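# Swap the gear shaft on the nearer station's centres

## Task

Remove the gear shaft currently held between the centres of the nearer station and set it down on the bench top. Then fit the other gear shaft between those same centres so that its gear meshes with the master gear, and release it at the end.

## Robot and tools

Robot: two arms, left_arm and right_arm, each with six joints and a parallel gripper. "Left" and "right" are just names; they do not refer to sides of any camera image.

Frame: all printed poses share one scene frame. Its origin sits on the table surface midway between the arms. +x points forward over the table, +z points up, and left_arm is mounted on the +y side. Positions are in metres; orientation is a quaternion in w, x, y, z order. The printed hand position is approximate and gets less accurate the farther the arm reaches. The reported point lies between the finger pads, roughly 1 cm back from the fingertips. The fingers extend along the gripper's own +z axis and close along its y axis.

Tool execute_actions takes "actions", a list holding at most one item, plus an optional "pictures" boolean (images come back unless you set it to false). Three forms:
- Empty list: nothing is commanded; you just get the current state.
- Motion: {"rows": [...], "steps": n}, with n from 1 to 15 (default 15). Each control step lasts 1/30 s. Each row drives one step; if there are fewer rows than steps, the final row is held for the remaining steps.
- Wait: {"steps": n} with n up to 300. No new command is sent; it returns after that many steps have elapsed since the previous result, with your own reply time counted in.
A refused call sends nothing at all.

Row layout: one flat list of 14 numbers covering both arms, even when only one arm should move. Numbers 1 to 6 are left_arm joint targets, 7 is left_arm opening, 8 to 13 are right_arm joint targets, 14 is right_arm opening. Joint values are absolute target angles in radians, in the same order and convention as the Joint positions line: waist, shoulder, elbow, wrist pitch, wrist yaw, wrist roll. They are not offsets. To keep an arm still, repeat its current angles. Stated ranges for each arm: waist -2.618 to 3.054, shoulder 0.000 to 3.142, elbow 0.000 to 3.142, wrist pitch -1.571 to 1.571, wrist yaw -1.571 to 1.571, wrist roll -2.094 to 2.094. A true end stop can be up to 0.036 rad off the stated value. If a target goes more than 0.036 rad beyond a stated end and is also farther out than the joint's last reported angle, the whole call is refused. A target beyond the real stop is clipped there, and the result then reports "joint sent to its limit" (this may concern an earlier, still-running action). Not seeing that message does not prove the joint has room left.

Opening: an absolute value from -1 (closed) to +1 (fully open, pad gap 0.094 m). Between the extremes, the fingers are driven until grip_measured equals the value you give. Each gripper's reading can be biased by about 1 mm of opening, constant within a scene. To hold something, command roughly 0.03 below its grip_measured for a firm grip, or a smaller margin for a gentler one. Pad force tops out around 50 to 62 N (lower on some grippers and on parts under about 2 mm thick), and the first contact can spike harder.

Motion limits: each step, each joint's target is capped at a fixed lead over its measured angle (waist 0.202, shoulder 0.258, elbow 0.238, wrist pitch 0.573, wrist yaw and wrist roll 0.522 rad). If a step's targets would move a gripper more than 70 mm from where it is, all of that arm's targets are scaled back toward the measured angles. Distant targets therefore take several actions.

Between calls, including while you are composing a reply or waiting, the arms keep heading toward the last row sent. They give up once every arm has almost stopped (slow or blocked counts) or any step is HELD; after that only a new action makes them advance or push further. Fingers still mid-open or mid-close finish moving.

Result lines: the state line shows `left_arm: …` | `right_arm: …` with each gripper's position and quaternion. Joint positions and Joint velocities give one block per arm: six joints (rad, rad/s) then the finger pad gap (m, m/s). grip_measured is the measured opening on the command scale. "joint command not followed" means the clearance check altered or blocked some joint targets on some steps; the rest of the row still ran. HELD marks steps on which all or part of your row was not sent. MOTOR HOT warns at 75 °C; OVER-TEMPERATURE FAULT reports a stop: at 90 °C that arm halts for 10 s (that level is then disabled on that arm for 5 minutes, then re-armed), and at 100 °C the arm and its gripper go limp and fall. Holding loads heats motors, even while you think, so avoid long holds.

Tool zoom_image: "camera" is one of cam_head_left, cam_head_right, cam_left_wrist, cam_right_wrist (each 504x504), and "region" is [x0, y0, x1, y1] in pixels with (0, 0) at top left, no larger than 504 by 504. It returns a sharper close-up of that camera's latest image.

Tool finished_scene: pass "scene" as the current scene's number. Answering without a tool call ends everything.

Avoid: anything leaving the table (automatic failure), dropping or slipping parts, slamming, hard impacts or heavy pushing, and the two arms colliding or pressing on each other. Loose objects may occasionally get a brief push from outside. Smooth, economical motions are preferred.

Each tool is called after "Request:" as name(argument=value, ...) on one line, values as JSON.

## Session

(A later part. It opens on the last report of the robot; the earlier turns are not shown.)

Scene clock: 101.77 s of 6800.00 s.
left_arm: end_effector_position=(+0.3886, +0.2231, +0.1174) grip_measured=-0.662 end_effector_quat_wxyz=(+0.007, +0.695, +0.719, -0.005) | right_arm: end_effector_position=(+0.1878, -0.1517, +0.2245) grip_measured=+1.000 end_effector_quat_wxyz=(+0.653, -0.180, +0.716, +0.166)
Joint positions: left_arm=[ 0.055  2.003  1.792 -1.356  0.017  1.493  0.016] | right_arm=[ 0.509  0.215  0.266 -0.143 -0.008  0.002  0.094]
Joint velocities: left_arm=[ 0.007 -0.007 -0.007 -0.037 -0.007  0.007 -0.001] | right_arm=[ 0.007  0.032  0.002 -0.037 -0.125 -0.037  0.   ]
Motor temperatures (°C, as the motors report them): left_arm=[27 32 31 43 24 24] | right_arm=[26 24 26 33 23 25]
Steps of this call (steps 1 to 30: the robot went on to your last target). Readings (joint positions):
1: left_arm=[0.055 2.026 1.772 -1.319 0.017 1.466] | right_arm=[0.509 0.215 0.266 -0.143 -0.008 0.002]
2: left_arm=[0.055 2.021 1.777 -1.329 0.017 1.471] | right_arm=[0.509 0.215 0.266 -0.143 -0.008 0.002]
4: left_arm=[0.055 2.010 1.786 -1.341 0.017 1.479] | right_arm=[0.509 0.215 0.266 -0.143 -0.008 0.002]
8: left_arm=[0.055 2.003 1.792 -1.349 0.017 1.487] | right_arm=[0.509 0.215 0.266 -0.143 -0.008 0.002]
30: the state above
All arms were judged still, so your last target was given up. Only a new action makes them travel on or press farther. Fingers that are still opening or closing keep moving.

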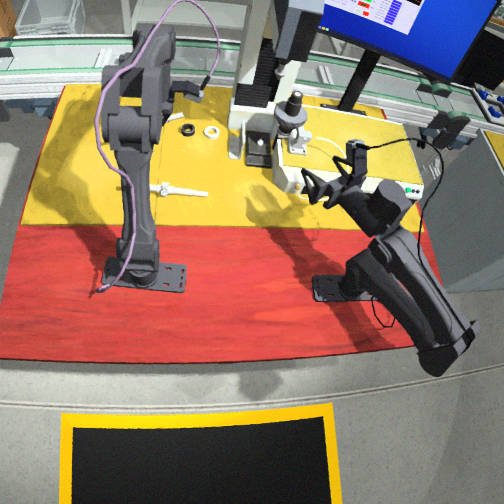

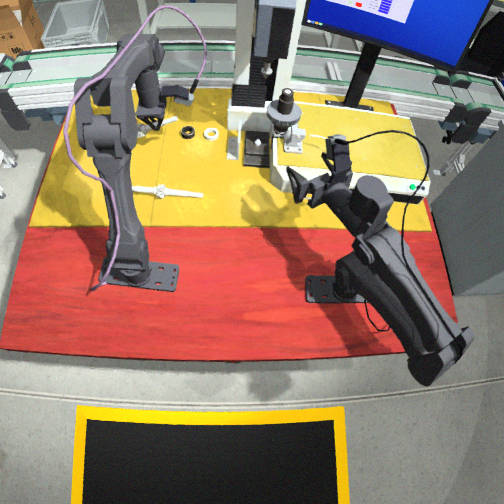

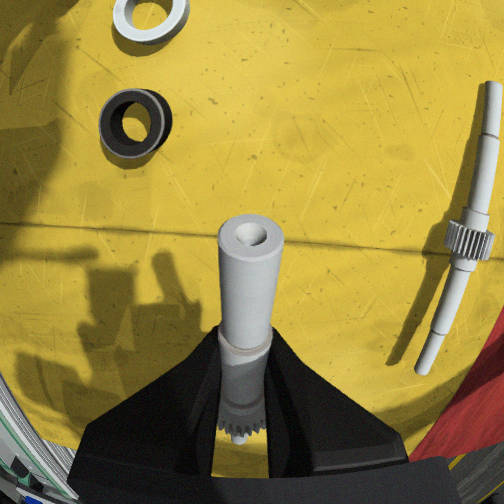

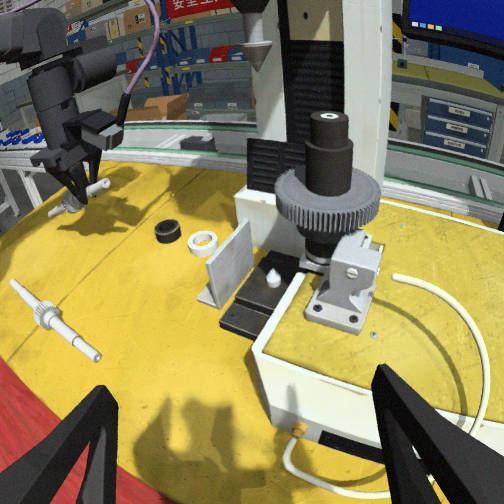

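Request:
execute_actions(actions=[{"rows":[[0.05,1.99,1.7,-1.24,-0.3,1.5,-0.72,0.5,0.2,0.25,-0.15,0,0,1]]}], pictures=false)

Request:
execute_actions(actions=[{"rows":[[0.05,2.02,1.6,-1.11,-0.3,1.5,-0.72,0.75,0.2,0.25,-0.15,0,0,1]]}])

Scene clock: 105.57 s of 6800.00 s.
left_arm: end_effector_position=(+0.3913, +0.2653, +0.0960) grip_measured=-0.662 end_effector_quat_wxyz=(-0.076, +0.693, +0.712, +0.089) | right_arm: end_effector_position=(+0.1878, -0.1517, +0.2245) grip_measured=+1.000 end_effector_quat_wxyz=(+0.653, -0.180, +0.716, +0.166)
Joint positions: left_arm=[ 0.05   2.009  1.697 -1.256 -0.234  1.495  0.016] | right_arm=[ 0.509  0.215  0.266 -0.143 -0.008  0.002  0.094]
Joint velocities: left_arm=[-0.007 -0.007 -0.007  0.051 -0.095 -0.037 -0.   ] | right_arm=[-0.007 -0.002  0.007  0.037 -0.007  0.037  0.   ]
Motor temperatures (°C, as the motors report them): left_arm=[27 33 31 41 24 24] | right_arm=[26 24 26 33 23 25]
Steps of this call (steps 1 to 90: nothing new was sent; then 0.30 s passed at rest; steps 91 to 105: all 15 steps of this action). Readings (joint positions):
91: left_arm=[0.053 2.000 1.777 -1.340 -0.011 1.493] | right_arm=[0.509 0.215 0.266 -0.143 -0.008 0.002]
92: left_arm=[0.050 1.997 1.755 -1.318 -0.057 1.494] | right_arm=[0.509 0.215 0.266 -0.143 -0.008 0.002]
94: left_arm=[0.049 2.000 1.720 -1.290 -0.134 1.495] | right_arm=[0.509 0.215 0.266 -0.143 -0.008 0.002]
98: left_arm=[0.050 2.009 1.697 -1.276 -0.205 1.495] | right_arm=[0.509 0.215 0.266 -0.143 -0.008 0.002]
105: the state above

Scene clock: 106.07 s of 6800.00 s.
left_arm: end_effector_position=(+0.3930, +0.2669, +0.0584) grip_measured=-0.662 end_effector_quat_wxyz=(-0.082, +0.693, +0.711, +0.090) | right_arm: end_effector_position=(+0.1544, -0.1043, +0.2244) grip_measured=+1.000 end_effector_quat_wxyz=(+0.629, -0.261, +0.691, +0.240)
Joint positions: left_arm=[ 0.05   2.043  1.595 -1.126 -0.244  1.495  0.016] | right_arm=[ 0.744  0.215  0.266 -0.143 -0.003  0.004  0.094]
Joint velocities: left_arm=[-0.002  0.002  0.002  0.037  0.037  0.022 -0.   ] | right_arm=[-0.002 -0.012 -0.012  0.051 -0.022 -0.051  0.   ]
Motor temperatures (°C, as the motors report them): left_arm=[27 33 31 41 24 24] | right_arm=[26 24 26 33 23 25]
Steps of this call (steps 1 to 15: all 15 steps of this action). Readings (joint positions):
1: left_arm=[0.050 2.008 1.681 -1.235 -0.237 1.495] | right_arm=[0.541 0.215 0.266 -0.143 0.006 0.004]
2: left_arm=[0.050 2.007 1.661 -1.209 -0.243 1.495] | right_arm=[0.611 0.215 0.266 -0.143 0.009 0.004]
4: left_arm=[0.050 2.017 1.624 -1.172 -0.244 1.495] | right_arm=[0.718 0.215 0.266 -0.143 -0.001 0.004]
8: left_arm=[0.050 2.042 1.596 -1.149 -0.244 1.495] | right_arm=[0.744 0.215 0.266 -0.143 -0.003 0.004]
15: the state above

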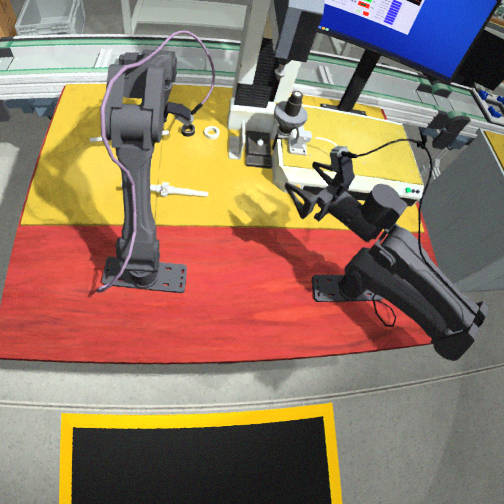

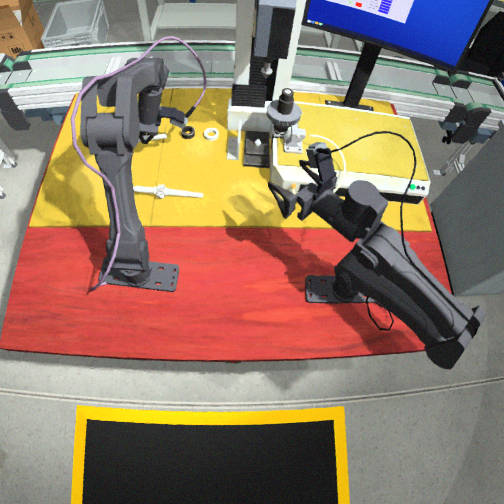

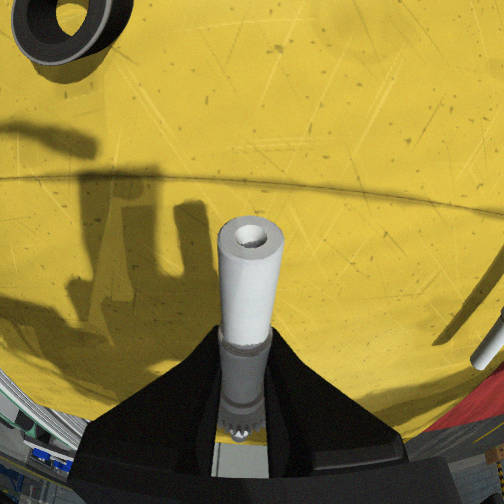

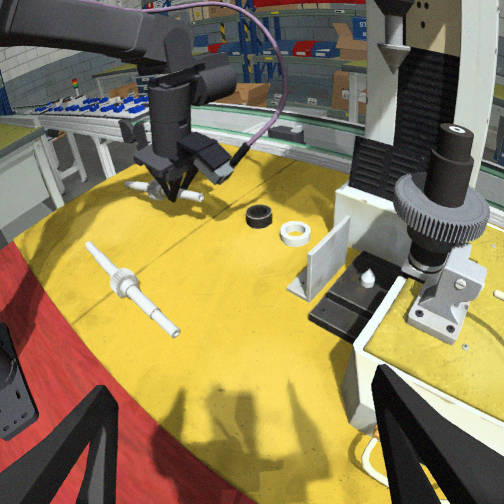

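Request:
execute_actions(actions=[{"rows":[[0.05,2.04,1.56,-1.05,-0.34,1.5,-0.72,0.75,0.2,0.25,-0.15,0,0,1]]}], pictures=false)

Request:
execute_actions(actions=[{"rows":[[0.05,2.065,1.52,-0.99,-0.34,1.5,-0.72,0.75,0.2,0.25,-0.15,0,0,1]]}])

Scene clock: 109.80 s of 6800.00 s.
left_arm: end_effector_position=(+0.3980, +0.2718, +0.0496) grip_measured=-0.662 end_effector_quat_wxyz=(-0.084, +0.690, +0.710, +0.108) | right_arm: end_effector_position=(+0.1544, -0.1043, +0.2244) grip_measured=+1.000 end_effector_quat_wxyz=(+0.629, -0.261, +0.691, +0.240)
Joint positions: left_arm=[ 0.05   2.05   1.563 -1.066 -0.274  1.495  0.016] | right_arm=[ 0.744  0.215  0.266 -0.143 -0.003  0.004  0.094]
Joint velocities: left_arm=[ 0.012  0.002 -0.007  0.022 -0.051 -0.051  0.001] | right_arm=[ 0.012 -0.012  0.012  0.037 -0.007  0.007  0.   ]
Motor temperatures (°C, as the motors report them): left_arm=[27 34 31 39 24 24] | right_arm=[26 24 25 33 23 25]
Steps of this call (steps 1 to 15: the robot went on to your last target; steps 16 to 90: nothing new was sent; then 0.23 s passed at rest; steps 91 to 105: all 15 steps of this action). Readings (joint positions):
91: left_arm=[0.050 2.043 1.590 -1.114 -0.248 1.495] | right_arm=[0.744 0.215 0.266 -0.143 -0.003 0.004]
92: left_arm=[0.050 2.043 1.584 -1.104 -0.254 1.495] | right_arm=[0.744 0.215 0.266 -0.143 -0.003 0.004]
94: left_arm=[0.050 2.045 1.572 -1.086 -0.264 1.495] | right_arm=[0.744 0.215 0.266 -0.143 -0.003 0.004]
98: left_arm=[0.050 2.050 1.564 -1.076 -0.270 1.495] | right_arm=[0.744 0.215 0.266 -0.143 -0.003 0.004]
105: the state above

Scene clock: 110.30 s of 6800.00 s.
left_arm: end_effector_position=(+0.3971, +0.2726, +0.0288) grip_measured=-0.662 end_effector_quat_wxyz=(-0.089, +0.691, +0.710, +0.106) | right_arm: end_effector_position=(+0.1544, -0.1043, +0.2244) grip_measured=+1.000 end_effector_quat_wxyz=(+0.629, -0.261, +0.691, +0.240)
Joint positions: left_arm=[ 0.05   2.079  1.521 -1.006 -0.278  1.495  0.016] | right_arm=[ 0.744  0.215  0.266 -0.143 -0.003  0.004  0.094]
Joint velocities: left_arm=[-0.002  0.007  0.022  0.022 -0.022 -0.051 -0.001] | right_arm=[-0.007  0.022 -0.012  0.051 -0.051  0.007  0.   ]
Motor temperatures (°C, as the motors report them): left_arm=[27 34 31 39 24 24] | right_arm=[26 24 25 33 23 25]
Steps of this call (steps 1 to 15: all 15 steps of this action). Readings (joint positions):
1: left_arm=[0.050 2.050 1.558 -1.057 -0.275 1.495] | right_arm=[0.744 0.215 0.266 -0.143 -0.003 0.004]
2: left_arm=[0.050 2.051 1.550 -1.044 -0.278 1.495] | right_arm=[0.744 0.215 0.266 -0.143 -0.003 0.004]
4: left_arm=[0.050 2.060 1.536 -1.027 -0.278 1.495] | right_arm=[0.744 0.215 0.266 -0.143 -0.003 0.004]
8: left_arm=[0.050 2.078 1.523 -1.015 -0.278 1.495] | right_arm=[0.744 0.215 0.266 -0.143 -0.003 0.004]
15: the state above

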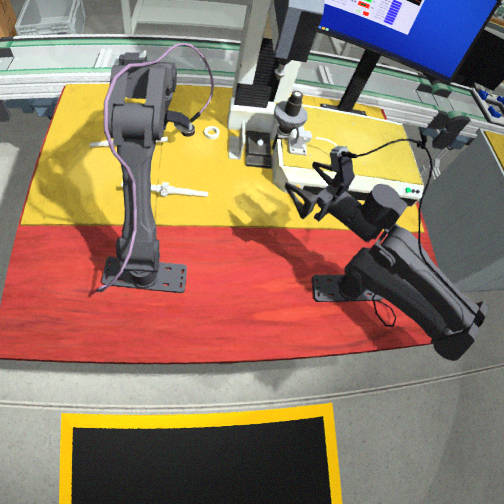

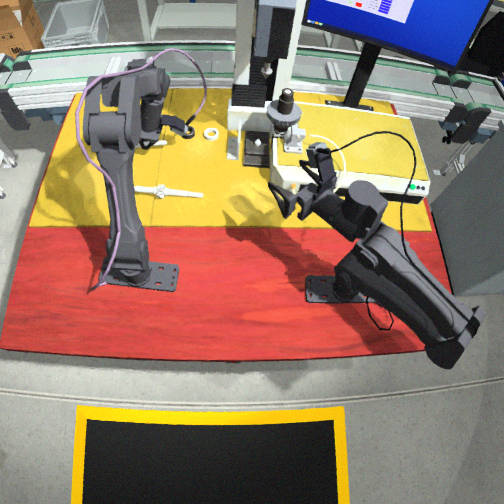

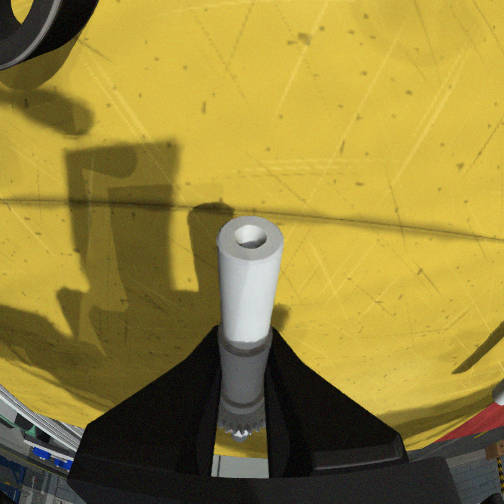

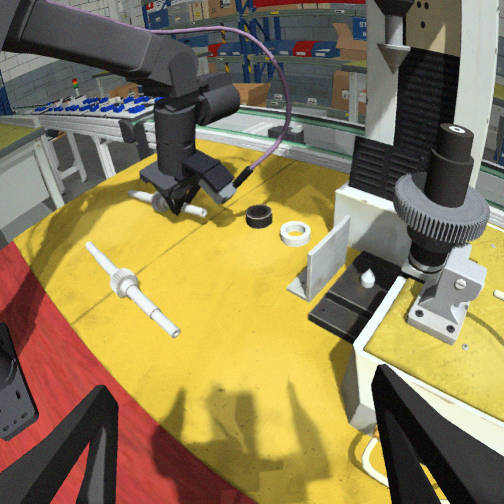

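Request:
execute_actions(actions=[{"rows":[[0.05,2.09,1.5,-0.97,-0.32,1.5,-0.72,0.75,0.2,0.25,-0.15,0,0,1]]}], pictures=false)

Request:
execute_actions(actions=[{"rows":[[0.05,2.09,1.5,-0.97,-0.28,1.5,0,0.75,0.2,0.25,-0.15,0,0,1]],"steps":10}], pictures=false)

Request:
execute_actions(actions=[{"rows":[[0.05,1.92,1.62,-1.22,-0.2,1.5,0,0.75,0.2,0.25,-0.15,0,0,1]],"steps":10}], pictures=false)

Request:
execute_actions(actions=[{"rows":[[-0.325,1.565,1.12,-1.11,0,1.26,0,0.75,0.2,0.25,-0.15,0,0,1]]}], pictures=false)

Request:
execute_actions(actions=[{"steps":15}])

Scene clock: 118.73 s of 6800.00 s.
left_arm: end_effector_position=(+0.3982, +0.2739, +0.0245) grip_measured=-0.662 end_effector_quat_wxyz=(-0.091, +0.690, +0.709, +0.110) | right_arm: end_effector_position=(+0.1544, -0.1043, +0.2244) grip_measured=+1.000 end_effector_quat_wxyz=(+0.629, -0.261, +0.691, +0.240)
Joint positions: left_arm=[ 0.05   2.087  1.513 -0.988 -0.286  1.495  0.016] | right_arm=[ 0.744  0.215  0.266 -0.143 -0.003  0.004  0.094]
Joint velocities: left_arm=[-0.012 -0.002 -0.027  0.051 -0.066  0.051  0.   ] | right_arm=[ 0.002 -0.027 -0.012 -0.022 -0.022  0.066  0.   ]
Motor temperatures (°C, as the motors report them): left_arm=[27 34 30 37 24 24] | right_arm=[26 24 25 34 23 25]
Steps of this call (steps 1 to 15: the robot went on to your last target; steps 16 to 90: nothing new was sent; then 4.93 s passed at rest; steps 91 to 105: all 15 steps of this action). Readings (joint positions):
91: left_arm=[0.050 2.080 1.519 -1.001 -0.278 1.495] | right_arm=[0.744 0.215 0.266 -0.143 -0.003 0.004]
92: left_arm=[0.050 2.082 1.517 -0.996 -0.278 1.495] | right_arm=[0.744 0.215 0.266 -0.143 -0.003 0.004]
94: left_arm=[0.050 2.087 1.513 -0.991 -0.280 1.495] | right_arm=[0.744 0.215 0.266 -0.143 -0.003 0.004]
98: left_arm=[0.050 2.087 1.513 -0.989 -0.286 1.495] | right_arm=[0.744 0.215 0.266 -0.143 -0.003 0.004]
105: the state above

Scene clock: 119.07 s of 6800.00 s.
left_arm: end_effector_position=(+0.3994, +0.2738, +0.0245) grip_measured=-0.002 end_effector_quat_wxyz=(-0.089, +0.690, +0.710, +0.111) | right_arm: end_effector_position=(+0.1544, -0.1043, +0.2244) grip_measured=+1.000 end_effector_quat_wxyz=(+0.629, -0.261, +0.691, +0.240)
Joint positions: left_arm=[ 0.05   2.087  1.513 -0.983 -0.286  1.495  0.047] | right_arm=[ 0.744  0.215  0.266 -0.143 -0.003  0.004  0.094]
Joint velocities: left_arm=[ 0.002  0.007  0.007  0.007  0.066  0.007 -0.   ] | right_arm=[-0.007 -0.007 -0.002 -0.037 -0.095  0.037  0.   ]
Motor temperatures (°C, as the motors report them): left_arm=[27 34 30 37 24 24] | right_arm=[26 24 25 34 23 25]
Steps of this call (steps 1 to 10: all 10 steps of this action). Readings (joint positions):
1: left_arm=[0.050 2.087 1.513 -0.988 -0.286 1.495] | right_arm=[0.744 0.215 0.266 -0.143 -0.003 0.004]
2: left_arm=[0.050 2.087 1.513 -0.987 -0.286 1.495] | right_arm=[0.744 0.215 0.266 -0.143 -0.003 0.004]
4: left_arm=[0.050 2.087 1.513 -0.985 -0.286 1.495] | right_arm=[0.744 0.215 0.266 -0.143 -0.003 0.004]
8: left_arm=[0.050 2.087 1.513 -0.983 -0.286 1.495] | right_arm=[0.744 0.215 0.266 -0.143 -0.003 0.004]
10: the state above

Scene clock: 119.40 s of 6800.00 s.
left_arm: end_effector_position=(+0.3949, +0.2633, +0.1147) grip_measured=-0.002 end_effector_quat_wxyz=(-0.027, +0.687, +0.715, +0.125) | right_arm: end_effector_position=(+0.1544, -0.1043, +0.2244) grip_measured=+1.000 end_effector_quat_wxyz=(+0.629, -0.261, +0.691, +0.240)
Joint positions: left_arm=[ 0.05   1.902  1.616 -1.16  -0.224  1.495  0.047] | right_arm=[ 0.744  0.215  0.266 -0.143 -0.003  0.004  0.094]
Joint velocities: left_arm=[ 0.002 -0.012  0.002 -0.154  0.11  -0.022 -0.   ] | right_arm=[-0.022 -0.027 -0.012 -0.007  0.022  0.095  0.   ]
Motor temperatures (°C, as the motors report them): left_arm=[27 34 30 37 24 24] | right_arm=[26 24 25 34 23 25]
Steps of this call (steps 1 to 10: all 10 steps of this action). Readings (joint positions):
1: left_arm=[0.050 2.079 1.520 -1.002 -0.277 1.495] | right_arm=[0.744 0.215 0.266 -0.143 -0.003 0.004]
2: left_arm=[0.050 2.063 1.528 -1.036 -0.265 1.495] | right_arm=[0.744 0.215 0.266 -0.143 -0.003 0.004]
4: left_arm=[0.050 2.007 1.555 -1.097 -0.245 1.495] | right_arm=[0.744 0.215 0.266 -0.143 -0.003 0.004]
8: left_arm=[0.050 1.912 1.610 -1.149 -0.228 1.495] | right_arm=[0.744 0.215 0.266 -0.143 -0.003 0.004]
10: the state above

Scene clock: 119.90 s of 6800.00 s.
left_arm: end_effector_position=(+0.2530, +0.1335, +0.0829) grip_measured=-0.002 end_effector_quat_wxyz=(+0.000, +0.755, +0.656, +0.012) | right_arm: end_effector_position=(+0.1544, -0.1043, +0.2244) grip_measured=+1.000 end_effector_quat_wxyz=(+0.629, -0.261, +0.691, +0.240)
Joint positions: left_arm=[-0.332  1.574  1.129 -1.116 -0.022  1.281  0.047] | right_arm=[ 0.744  0.215  0.266 -0.143 -0.003  0.004  0.094]
Joint velocities: left_arm=[ 0.032 -0.012  0.002  0.022  0.022 -0.037 -0.001] | right_arm=[-0.002 -0.022 -0.007 -0.007 -0.081  0.022  0.   ]
Motor temperatures (°C, as the motors report them): left_arm=[27 34 30 37 24 24] | right_arm=[26 24 25 34 23 25]
Steps of this call (steps 1 to 15: all 15 steps of this action). Readings (joint positions):
1: left_arm=[0.038 1.880 1.587 -1.138 -0.213 1.472] | right_arm=[0.744 0.215 0.266 -0.143 -0.003 0.004]
2: left_arm=[0.015 1.844 1.532 -1.120 -0.197 1.445] | right_arm=[0.744 0.215 0.266 -0.143 -0.003 0.004]
4: left_arm=[-0.070 1.748 1.422 -1.114 -0.159 1.402] | right_arm=[0.744 0.215 0.266 -0.143 -0.003 0.004]
8: left_arm=[-0.287 1.591 1.215 -1.105 -0.078 1.333] | right_arm=[0.744 0.215 0.266 -0.143 -0.003 0.004]
15: the state above

Scene clock: 120.40 s of 6800.00 s.
left_arm: end_effector_position=(+0.2527, +0.1328, +0.0829) grip_measured=-0.002 end_effector_quat_wxyz=(+0.001, +0.750, +0.661, +0.009) | right_arm: end_effector_position=(+0.1544, -0.1043, +0.2244) grip_measured=+1.000 end_effector_quat_wxyz=(+0.629, -0.261, +0.691, +0.240)
Joint positions: left_arm=[-0.331  1.574  1.129 -1.116 -0.016  1.267  0.047] | right_arm=[ 0.744  0.215  0.266 -0.143 -0.003  0.004  0.094]
Joint velocities: left_arm=[-0.002 -0.007 -0.007  0.007 -0.095 -0.037  0.001] | right_arm=[-0.007 -0.002  0.017  0.007  0.037 -0.007  0.   ]
Motor temperatures (°C, as the motors report them): left_arm=[27 34 30 37 24 24] | right_arm=[26 24 25 34 23 25]
Steps of this call (steps 1 to 15: the robot went on to your last target). Readings (joint positions):
1: left_arm=[-0.331 1.574 1.129 -1.116 -0.021 1.278] | right_arm=[0.744 0.215 0.266 -0.143 -0.003 0.004]
2: left_arm=[-0.331 1.574 1.129 -1.116 -0.020 1.276] | right_arm=[0.744 0.215 0.266 -0.143 -0.003 0.004]
4: left_arm=[-0.331 1.574 1.129 -1.116 -0.019 1.273] | right_arm=[0.744 0.215 0.266 -0.143 -0.003 0.004]
8: left_arm=[-0.331 1.574 1.129 -1.116 -0.017 1.269] | right_arm=[0.744 0.215 0.266 -0.143 -0.003 0.004]
15: the state above

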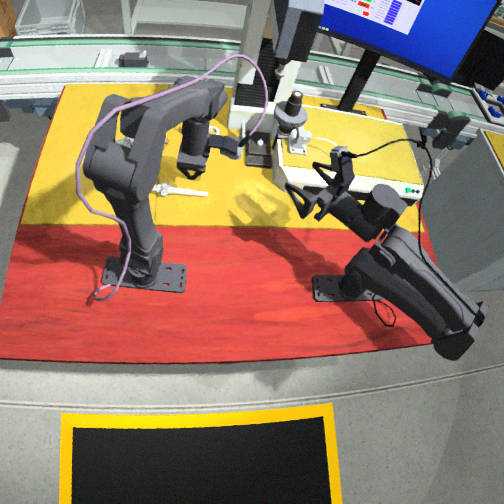

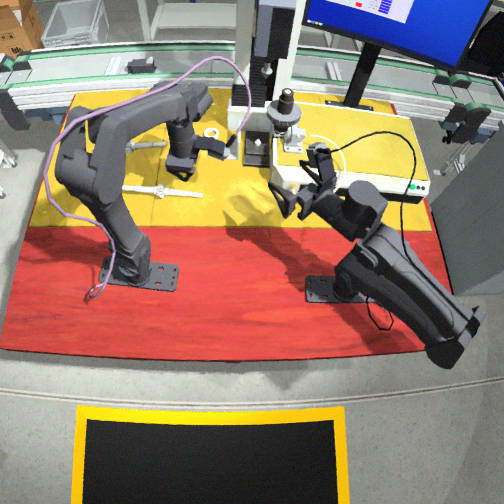

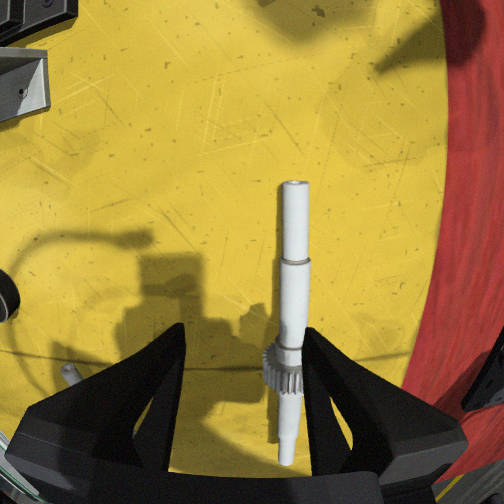

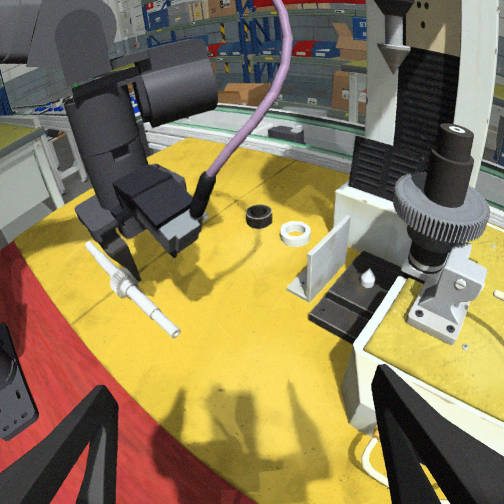

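Request:
execute_actions(actions=[{"rows":[[-0.262,1.465,0.975,-1.07,0.01,1.34,0.1,0.75,0.2,0.25,-0.15,0,0,1]]}], pictures=false)

Request:
execute_actions(actions=[{"rows":[[-0.262,1.54,0.845,-0.87,0.01,1.34,0.1,0.75,0.2,0.25,-0.15,0,0,1]]}])

Scene clock: 127.30 s of 6800.00 s.
left_arm: end_effector_position=(+0.2302, +0.1586, +0.0700) grip_measured=+0.098 end_effector_quat_wxyz=(-0.004, +0.749, +0.662, +0.001) | right_arm: end_effector_position=(+0.1544, -0.1043, +0.2244) grip_measured=+1.000 end_effector_quat_wxyz=(+0.629, -0.261, +0.691, +0.240)
Joint positions: left_arm=[-0.264  1.483  0.99  -1.083 -0.005  1.331  0.052] | right_arm=[ 0.744  0.215  0.266 -0.143 -0.003  0.004  0.094]
Joint velocities: left_arm=[ 0.002 -0.002  0.007  0.051  0.022  0.066  0.001] | right_arm=[-0.012  0.002  0.002 -0.007  0.037 -0.037  0.   ]
Motor temperatures (°C, as the motors report them): left_arm=[27 33 30 36 24 24] | right_arm=[26 24 25 34 23 25]
Steps of this call (steps 1 to 15: the robot went on to your last target; steps 16 to 120: nothing new was sent; then 2.40 s passed at rest; steps 121 to 135: all 15 steps of this action). Readings (joint positions):
121: left_arm=[-0.323 1.559 1.106 -1.093 -0.009 1.277] | right_arm=[0.744 0.215 0.266 -0.143 -0.003 0.004]
122: left_arm=[-0.306 1.532 1.067 -1.074 -0.006 1.288] | right_arm=[0.744 0.215 0.266 -0.143 -0.003 0.004]
124: left_arm=[-0.273 1.492 1.009 -1.081 -0.006 1.305] | right_arm=[0.744 0.215 0.266 -0.143 -0.003 0.004]
128: left_arm=[-0.264 1.483 0.990 -1.084 -0.005 1.322] | right_arm=[0.744 0.215 0.266 -0.143 -0.003 0.004]
135: the state above

Scene clock: 127.80 s of 6800.00 s.
left_arm: end_effector_position=(+0.2276, +0.1595, +0.0248) grip_measured=+0.098 end_effector_quat_wxyz=(-0.005, +0.750, +0.661, -0.000) | right_arm: end_effector_position=(+0.1544, -0.1043, +0.2244) grip_measured=+1.000 end_effector_quat_wxyz=(+0.629, -0.261, +0.691, +0.240)
Joint positions: left_arm=[-0.264  1.54   0.852 -0.891 -0.004  1.334  0.052] | right_arm=[ 0.744  0.215  0.266 -0.143 -0.003  0.004  0.094]
Joint velocities: left_arm=[-0.017 -0.007  0.017  0.066  0.007 -0.007 -0.001] | right_arm=[ 0.002 -0.012  0.002 -0.022  0.007  0.022  0.   ]
Motor temperatures (°C, as the motors report them): left_arm=[27 33 30 36 24 24] | right_arm=[26 24 25 34 23 25]
Steps of this call (steps 1 to 15: all 15 steps of this action). Readings (joint positions):
1: left_arm=[-0.264 1.485 0.971 -1.052 -0.005 1.332] | right_arm=[0.744 0.215 0.266 -0.143 -0.003 0.004]
2: left_arm=[-0.264 1.489 0.942 -1.007 -0.004 1.332] | right_arm=[0.744 0.215 0.266 -0.143 -0.003 0.004]
4: left_arm=[-0.264 1.516 0.887 -0.959 -0.004 1.333] | right_arm=[0.744 0.215 0.266 -0.143 -0.003 0.004]
8: left_arm=[-0.264 1.540 0.852 -0.927 -0.004 1.333] | right_arm=[0.744 0.215 0.266 -0.143 -0.003 0.004]
15: the state above

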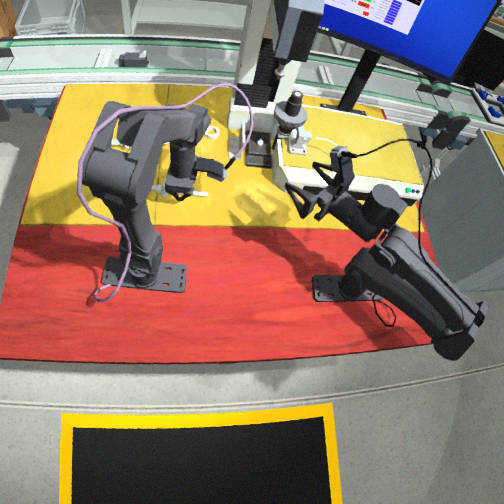

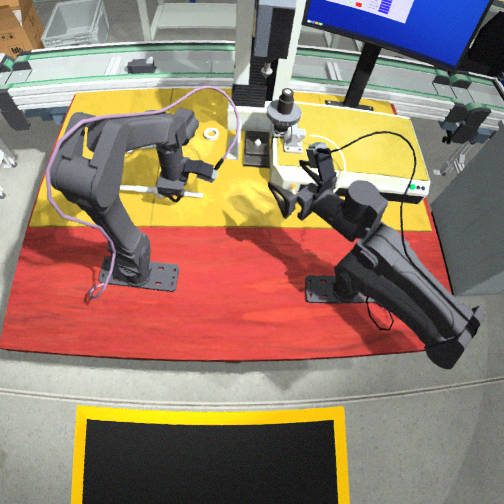

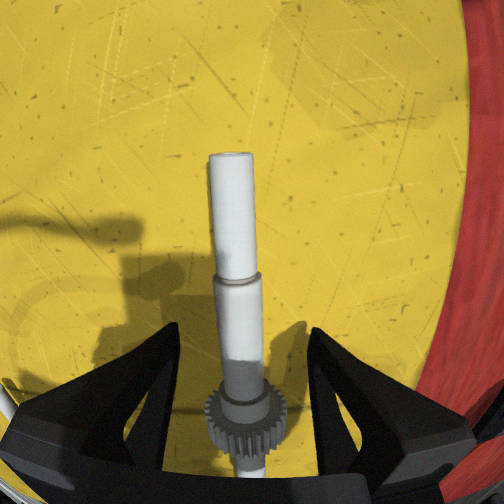

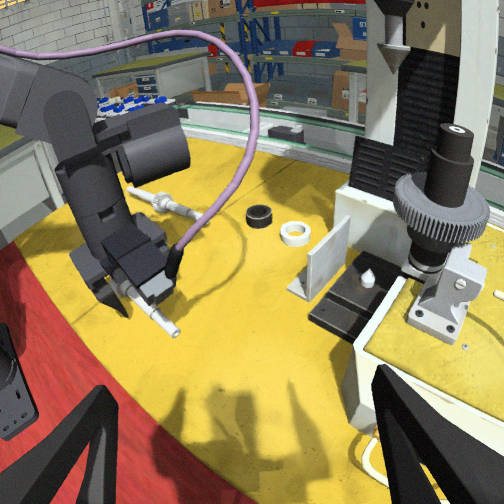

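Request:
execute_actions(actions=[{"rows":[[-0.28,1.57,0.83,-0.85,0.01,1.24,-0.2,0.55,0.2,0.25,-0.15,0,0,1]]}], pictures=false)

Request:
execute_actions(actions=[{"rows":[[-0.28,1.57,0.83,-0.85,0.01,1.24,-0.73,0.55,0.2,0.25,-0.15,0,0,1]]}], pictures=false)

Request:
execute_actions(actions=[{"rows":[[-0.28,1.44,0.93,-0.96,0,1.24,-0.73,0.55,0.2,0.25,-0.15,0,0,1]]}])

Scene clock: 132.03 s of 6800.00 s.
left_arm: end_effector_position=(+0.2315, +0.1554, +0.0212) grip_measured=-0.198 end_effector_quat_wxyz=(+0.000, +0.725, +0.689, +0.002) | right_arm: end_effector_position=(+0.1825, -0.1425, +0.2244) grip_measured=+1.000 end_effector_quat_wxyz=(+0.650, -0.195, +0.713, +0.179)
Joint positions: left_arm=[-0.274  1.556  0.852 -0.864 -0.004  1.25   0.038] | right_arm=[ 0.556  0.215  0.266 -0.143 -0.002  0.002  0.094]
Joint velocities: left_arm=[ 0.007 -0.002 -0.022 -0.022  0.051  0.037 -0.   ] | right_arm=[-0.007  0.002  0.002 -0.081  0.066 -0.022  0.   ]
Motor temperatures (°C, as the motors report them): left_arm=[27 32 30 35 24 24] | right_arm=[26 24 25 34 23 25]
Steps of this call (steps 1 to 15: the robot went on to your last target; steps 16 to 90: nothing new was sent; then 0.73 s passed at rest; steps 91 to 105: all 15 steps of this action). Readings (joint positions):
91: left_arm=[-0.265 1.541 0.852 -0.882 -0.004 1.320] | right_arm=[0.714 0.215 0.266 -0.143 -0.016 0.002]
92: left_arm=[-0.268 1.544 0.852 -0.878 -0.004 1.305] | right_arm=[0.652 0.215 0.266 -0.143 -0.016 0.002]
94: left_arm=[-0.272 1.552 0.852 -0.872 -0.004 1.284] | right_arm=[0.572 0.215 0.266 -0.143 -0.004 0.002]
98: left_arm=[-0.274 1.556 0.852 -0.867 -0.004 1.262] | right_arm=[0.556 0.215 0.266 -0.143 -0.002 0.002]
105: the state above

Scene clock: 132.53 s of 6800.00 s.
left_arm: end_effector_position=(+0.2311, +0.1553, +0.0210) grip_measured=-0.672 end_effector_quat_wxyz=(+0.000, +0.724, +0.690, +0.002) | right_arm: end_effector_position=(+0.1825, -0.1425, +0.2244) grip_measured=+1.000 end_effector_quat_wxyz=(+0.650, -0.195, +0.713, +0.179)
Joint positions: left_arm=[-0.274  1.556  0.85  -0.864 -0.003  1.246  0.015] | right_arm=[ 0.556  0.215  0.266 -0.143 -0.002  0.002  0.094]
Joint velocities: left_arm=[-0.007 -0.012 -0.007 -0.081  0.081  0.007  0.001] | right_arm=[-0.022 -0.002 -0.012 -0.037 -0.037 -0.066  0.   ]
Motor temperatures (°C, as the motors report them): left_arm=[27 32 30 35 24 24] | right_arm=[26 24 25 34 23 25]
Steps of this call (steps 1 to 15: all 15 steps of this action). Readings (joint positions):
1: left_arm=[-0.274 1.556 0.852 -0.864 -0.004 1.249] | right_arm=[0.556 0.215 0.266 -0.143 -0.002 0.002]
2: left_arm=[-0.274 1.556 0.852 -0.867 -0.003 1.248] | right_arm=[0.556 0.215 0.266 -0.143 -0.002 0.002]
4: left_arm=[-0.274 1.556 0.850 -0.864 -0.003 1.247] | right_arm=[0.556 0.215 0.266 -0.143 -0.002 0.002]
8: left_arm=[-0.274 1.556 0.850 -0.864 -0.003 1.246] | right_arm=[0.556 0.215 0.266 -0.143 -0.002 0.002]
15: the state above

Scene clock: 133.03 s of 6800.00 s.
left_arm: end_effector_position=(+0.2366, +0.1510, +0.0535) grip_measured=-0.672 end_effector_quat_wxyz=(+0.035, +0.723, +0.690, +0.012) | right_arm: end_effector_position=(+0.1825, -0.1425, +0.2244) grip_measured=+1.000 end_effector_quat_wxyz=(+0.650, -0.195, +0.713, +0.179)
Joint positions: left_arm=[-0.274  1.461  0.9   -0.937  0.008  1.245  0.015] | right_arm=[ 0.556  0.215  0.266 -0.143 -0.002  0.002  0.094]
Joint velocities: left_arm=[-0.002 -0.017 -0.007 -0.051 -0.007  0.022  0.   ] | right_arm=[-0.002 -0.012  0.017 -0.037  0.037 -0.051  0.   ]
Motor temperatures (°C, as the motors report them): left_arm=[27 32 30 35 24 24] | right_arm=[26 24 25 34 23 25]
Steps of this call (steps 1 to 15: all 15 steps of this action). Readings (joint positions):
1: left_arm=[-0.274 1.547 0.854 -0.870 -0.003 1.246] | right_arm=[0.556 0.215 0.266 -0.143 -0.002 0.002]
2: left_arm=[-0.274 1.530 0.860 -0.887 -0.001 1.246] | right_arm=[0.556 0.215 0.266 -0.143 -0.002 0.002]
4: left_arm=[-0.274 1.489 0.875 -0.913 0.004 1.245] | right_arm=[0.556 0.215 0.266 -0.143 -0.002 0.002]
8: left_arm=[-0.274 1.461 0.899 -0.922 0.007 1.245] | right_arm=[0.556 0.215 0.266 -0.143 -0.002 0.002]
15: the state above

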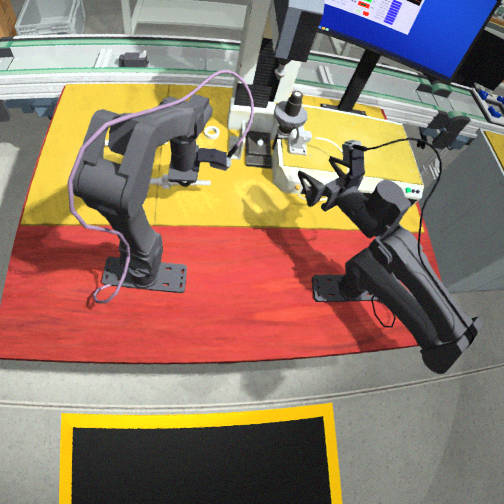

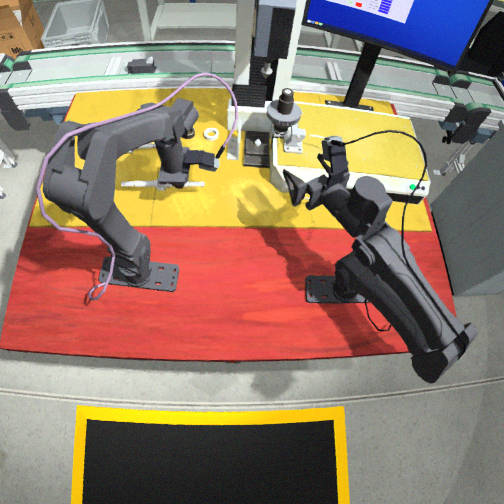

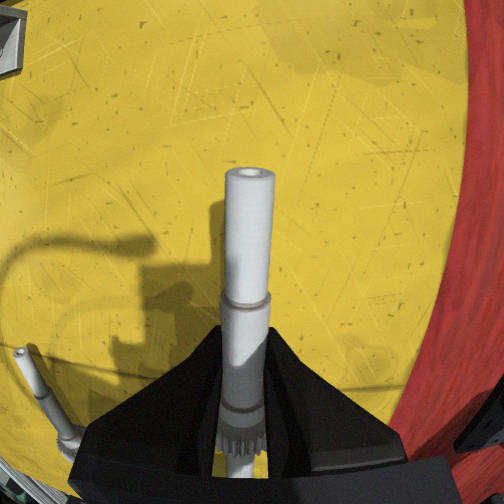

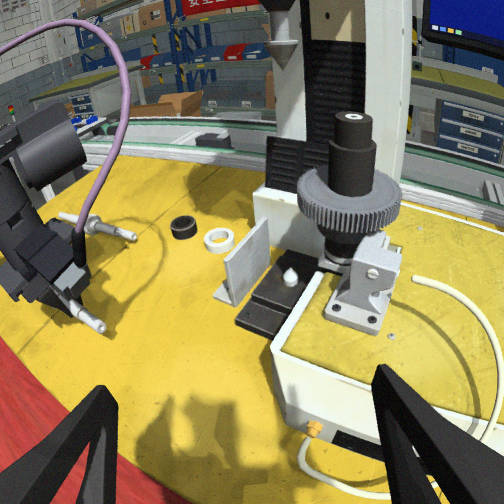

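Request:
execute_actions(actions=[{"rows":[[-0.3,1.1,0.8,-0.5,0,1.1,-0.73,0.55,0.2,0.25,-0.15,0,0,1]]}], pictures=false)

Request:
execute_actions(actions=[{"rows":[[-0.4,0.9,0.65,0.1,0,0.6,-0.73,0.55,0.2,0.25,-0.15,0,0,1]]}], pictures=false)

Request:
execute_actions(actions=[{"rows":[[-0.61,0.95,0.58,0.55,0,0,-0.73,0.55,0.2,0.25,-0.15,0,0,1]]}], pictures=false)

Request:
execute_actions(actions=[{"rows":[[-0.61,1.22,0.54,0.9,0,0,-0.73,0.55,0.2,0.25,-0.15,0,0,1]]}], pictures=false)

Request:
execute_actions(actions=[{"rows":[[-0.61,1.45,0.52,1.13,0,0,-0.73,0.55,0.2,0.25,-0.15,0,0,1]]}], pictures=false)

Request:
execute_actions(actions=[{"steps":15}])

Scene clock: 142.63 s of 6800.00 s.
left_arm: end_effector_position=(+0.2909, +0.1221, +0.1409) grip_measured=-0.672 end_effector_quat_wxyz=(+0.313, +0.644, +0.689, +0.110) | right_arm: end_effector_position=(+0.1825, -0.1425, +0.2244) grip_measured=+1.000 end_effector_quat_wxyz=(+0.650, -0.195, +0.713, +0.179)
Joint positions: left_arm=[-0.294  1.11   0.788 -0.572  0.012  1.105  0.015] | right_arm=[ 0.556  0.215  0.266 -0.143 -0.002  0.002  0.094]
Joint velocities: left_arm=[-0.012 -0.002 -0.027 -0.007  0.051 -0.051 -0.001] | right_arm=[ 0.007 -0.002 -0.007  0.007 -0.007 -0.007  0.   ]
Motor temperatures (°C, as the motors report them): left_arm=[27 31 31 34 24 24] | right_arm=[26 24 25 34 23 25]
Steps of this call (steps 1 to 15: the robot went on to your last target; steps 16 to 90: nothing new was sent; then 6.10 s passed at rest; steps 91 to 105: all 15 steps of this action). Readings (joint positions):
91: left_arm=[-0.276 1.430 0.873 -0.888 0.007 1.221] | right_arm=[0.556 0.215 0.266 -0.143 -0.002 0.002]
92: left_arm=[-0.280 1.369 0.828 -0.815 0.007 1.197] | right_arm=[0.556 0.215 0.266 -0.143 -0.002 0.002]
94: left_arm=[-0.289 1.238 0.790 -0.745 0.010 1.165] | right_arm=[0.556 0.215 0.266 -0.143 -0.002 0.002]
98: left_arm=[-0.294 1.111 0.788 -0.614 0.013 1.128] | right_arm=[0.556 0.215 0.266 -0.143 -0.002 0.002]
105: the state above

Scene clock: 143.13 s of 6800.00 s.
left_arm: end_effector_position=(+0.3145, +0.0751, +0.2389) grip_measured=-0.672 end_effector_quat_wxyz=(+0.585, +0.432, +0.686, +0.035) | right_arm: end_effector_position=(+0.1825, -0.1425, +0.2244) grip_measured=+1.000 end_effector_quat_wxyz=(+0.650, -0.195, +0.713, +0.179)
Joint positions: left_arm=[-0.394  0.935  0.639 -0.024  0.009  0.624  0.015] | right_arm=[ 0.556  0.215  0.266 -0.143 -0.002  0.002  0.094]
Joint velocities: left_arm=[-0.012  0.022 -0.002  0.168 -0.081 -0.198 -0.   ] | right_arm=[-0.002 -0.012 -0.002  0.007 -0.051  0.066  0.   ]
Motor temperatures (°C, as the motors report them): left_arm=[27 31 31 35 24 24] | right_arm=[26 24 25 34 23 25]
Steps of this call (steps 1 to 15: all 15 steps of this action). Readings (joint positions):
1: left_arm=[-0.307 1.089 0.760 -0.516 -0.001 1.037] | right_arm=[0.556 0.215 0.266 -0.143 -0.002 0.002]
2: left_arm=[-0.329 1.052 0.715 -0.441 -0.011 0.967] | right_arm=[0.556 0.215 0.266 -0.143 -0.002 0.002]
4: left_arm=[-0.368 0.991 0.662 -0.339 0.002 0.863] | right_arm=[0.556 0.215 0.266 -0.143 -0.002 0.002]
8: left_arm=[-0.394 0.949 0.639 -0.171 0.010 0.717] | right_arm=[0.556 0.215 0.266 -0.143 -0.002 0.002]
15: the state above

Scene clock: 143.63 s of 6800.00 s.
left_arm: end_effector_position=(+0.2816, +0.0000, +0.3001) grip_measured=-0.672 end_effector_quat_wxyz=(+0.670, +0.260, +0.651, -0.244) | right_arm: end_effector_position=(+0.1825, -0.1425, +0.2244) grip_measured=+1.000 end_effector_quat_wxyz=(+0.650, -0.195, +0.713, +0.179)
Joint positions: left_arm=[-0.617  0.963  0.565  0.416  0.013  0.031  0.015] | right_arm=[ 0.556  0.215  0.266 -0.143 -0.002  0.002  0.094]
Joint velocities: left_arm=[ 0.007 -0.002  0.002  0.066 -0.022 -0.154  0.   ] | right_arm=[-0.012 -0.027  0.007  0.051 -0.037 -0.066  0.   ]
Motor temperatures (°C, as the motors report them): left_arm=[27 31 31 35 24 24] | right_arm=[26 24 25 34 23 25]
Steps of this call (steps 1 to 15: all 15 steps of this action). Readings (joint positions):
1: left_arm=[-0.419 0.937 0.626 0.022 -0.018 0.558] | right_arm=[0.556 0.215 0.266 -0.143 -0.002 0.002]
2: left_arm=[-0.463 0.941 0.606 0.087 -0.042 0.478] | right_arm=[0.556 0.215 0.266 -0.143 -0.002 0.002]
4: left_arm=[-0.556 0.955 0.579 0.199 -0.028 0.318] | right_arm=[0.556 0.215 0.266 -0.143 -0.002 0.002]
8: left_arm=[-0.618 0.963 0.565 0.327 0.021 0.127] | right_arm=[0.556 0.215 0.266 -0.143 -0.002 0.002]
15: the state above

Scene clock: 144.13 s of 6800.00 s.
left_arm: end_effector_position=(+0.3121, -0.0260, +0.2487) grip_measured=-0.672 end_effector_quat_wxyz=(+0.664, +0.253, +0.658, -0.250) | right_arm: end_effector_position=(+0.1825, -0.1425, +0.2244) grip_measured=+1.000 end_effector_quat_wxyz=(+0.650, -0.195, +0.713, +0.179)
Joint positions: left_arm=[-0.617  1.255  0.507  0.755  0.011  0.007  0.015] | right_arm=[ 0.556  0.215  0.266 -0.143 -0.002  0.002  0.094]
Joint velocities: left_arm=[-0.022  0.002 -0.017  0.212 -0.066  0.007  0.001] | right_arm=[-0.007  0.022 -0.002 -0.022 -0.007 -0.007  0.   ]
Motor temperatures (°C, as the motors report them): left_arm=[27 31 31 36 24 24] | right_arm=[26 24 25 34 23 25]
Steps of this call (steps 1 to 15: all 15 steps of this action). Readings (joint positions):
1: left_arm=[-0.617 0.997 0.558 0.476 0.013 0.026] | right_arm=[0.556 0.215 0.266 -0.143 -0.002 0.002]
2: left_arm=[-0.617 1.063 0.558 0.572 0.012 0.021] | right_arm=[0.556 0.215 0.266 -0.143 -0.002 0.002]
4: left_arm=[-0.617 1.184 0.557 0.679 0.012 0.016] | right_arm=[0.556 0.215 0.266 -0.143 -0.002 0.002]
8: left_arm=[-0.617 1.255 0.515 0.697 0.012 0.010] | right_arm=[0.556 0.215 0.266 -0.143 -0.002 0.002]
15: the state above

Scene clock: 144.63 s of 6800.00 s.
left_arm: end_effector_position=(+0.3298, -0.0414, +0.2132) grip_measured=-0.672 end_effector_quat_wxyz=(+0.665, +0.252, +0.657, -0.250) | right_arm: end_effector_position=(+0.1825, -0.1425, +0.2244) grip_measured=+1.000 end_effector_quat_wxyz=(+0.650, -0.195, +0.713, +0.179)
Joint positions: left_arm=[-0.617  1.481  0.497  0.995  0.011  0.006  0.015] | right_arm=[ 0.556  0.215  0.266 -0.143 -0.002  0.002  0.094]
Joint velocities: left_arm=[-0.012  0.012  0.007  0.11  -0.051 -0.007  0.   ] | right_arm=[-0.017 -0.002  0.002  0.022 -0.081 -0.022  0.   ]
Motor temperatures (°C, as the motors report them): left_arm=[27 31 31 36 24 24] | right_arm=[26 24 25 34 23 25]
Steps of this call (steps 1 to 15: all 15 steps of this action). Readings (joint positions):
1: left_arm=[-0.617 1.282 0.507 0.801 0.011 0.007] | right_arm=[0.556 0.215 0.266 -0.143 -0.002 0.002]
2: left_arm=[-0.617 1.334 0.509 0.874 0.011 0.007] | right_arm=[0.556 0.215 0.266 -0.143 -0.002 0.002]
4: left_arm=[-0.617 1.422 0.510 0.950 0.011 0.006] | right_arm=[0.556 0.215 0.266 -0.143 -0.002 0.002]
8: left_arm=[-0.617 1.481 0.498 0.952 0.011 0.006] | right_arm=[0.556 0.215 0.266 -0.143 -0.002 0.002]
15: the state above

Scene clock: 145.13 s of 6800.00 s.
left_arm: end_effector_position=(+0.3297, -0.0414, +0.2159) grip_measured=-0.672 end_effector_quat_wxyz=(+0.669, +0.251, +0.653, -0.252) | right_arm: end_effector_position=(+0.1825, -0.1425, +0.2244) grip_measured=+1.000 end_effector_quat_wxyz=(+0.650, -0.195, +0.713, +0.179)
Joint positions: left_arm=[-0.617  1.481  0.497  1.006  0.011  0.006  0.015] | right_arm=[ 0.556  0.215  0.266 -0.143 -0.002  0.002  0.094]
Joint velocities: left_arm=[-0.012 -0.002  0.017  0.007  0.007  0.007  0.001] | right_arm=[ 0.007  0.007  0.002  0.051 -0.022  0.022  0.   ]
Motor temperatures (°C, as the motors report them): left_arm=[27 31 31 36 24 24] | right_arm=[26 24 25 34 23 25]
Steps of this call (steps 1 to 15: the robot went on to your last target). Readings (joint positions):
1: left_arm=[-0.617 1.481 0.497 0.998 0.011 0.006] | right_arm=[0.556 0.215 0.266 -0.143 -0.002 0.002]
2: left_arm=[-0.617 1.481 0.497 0.999 0.011 0.006] | right_arm=[0.556 0.215 0.266 -0.143 -0.002 0.002]
4: left_arm=[-0.617 1.481 0.497 1.002 0.011 0.006] | right_arm=[0.556 0.215 0.266 -0.143 -0.002 0.002]
8: left_arm=[-0.617 1.481 0.497 1.004 0.011 0.006] | right_arm=[0.556 0.215 0.266 -0.143 -0.002 0.002]
15: the state above

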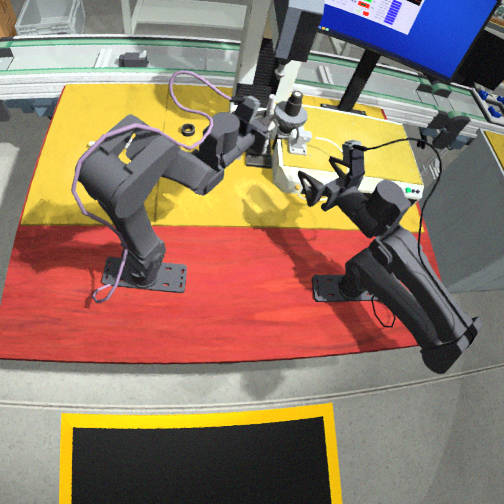

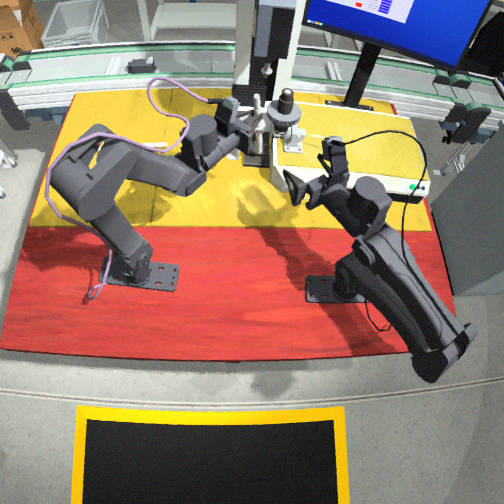

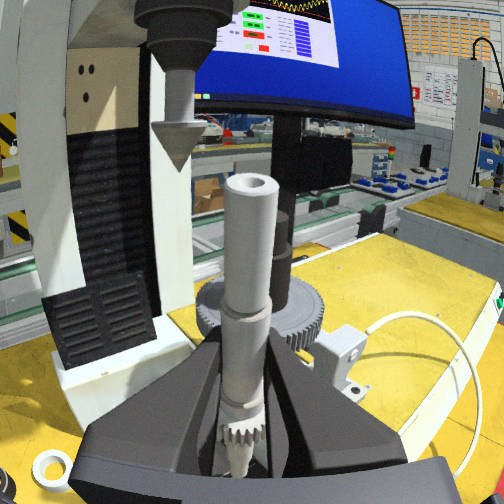

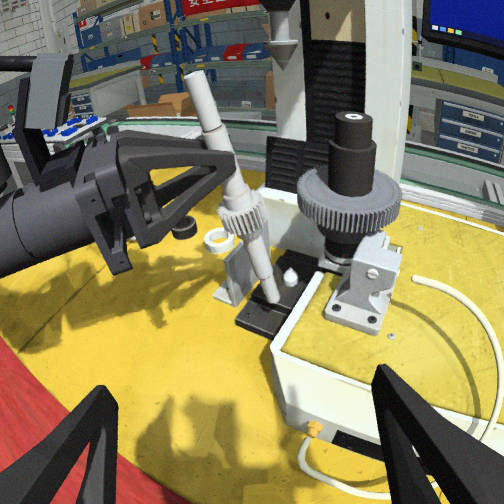

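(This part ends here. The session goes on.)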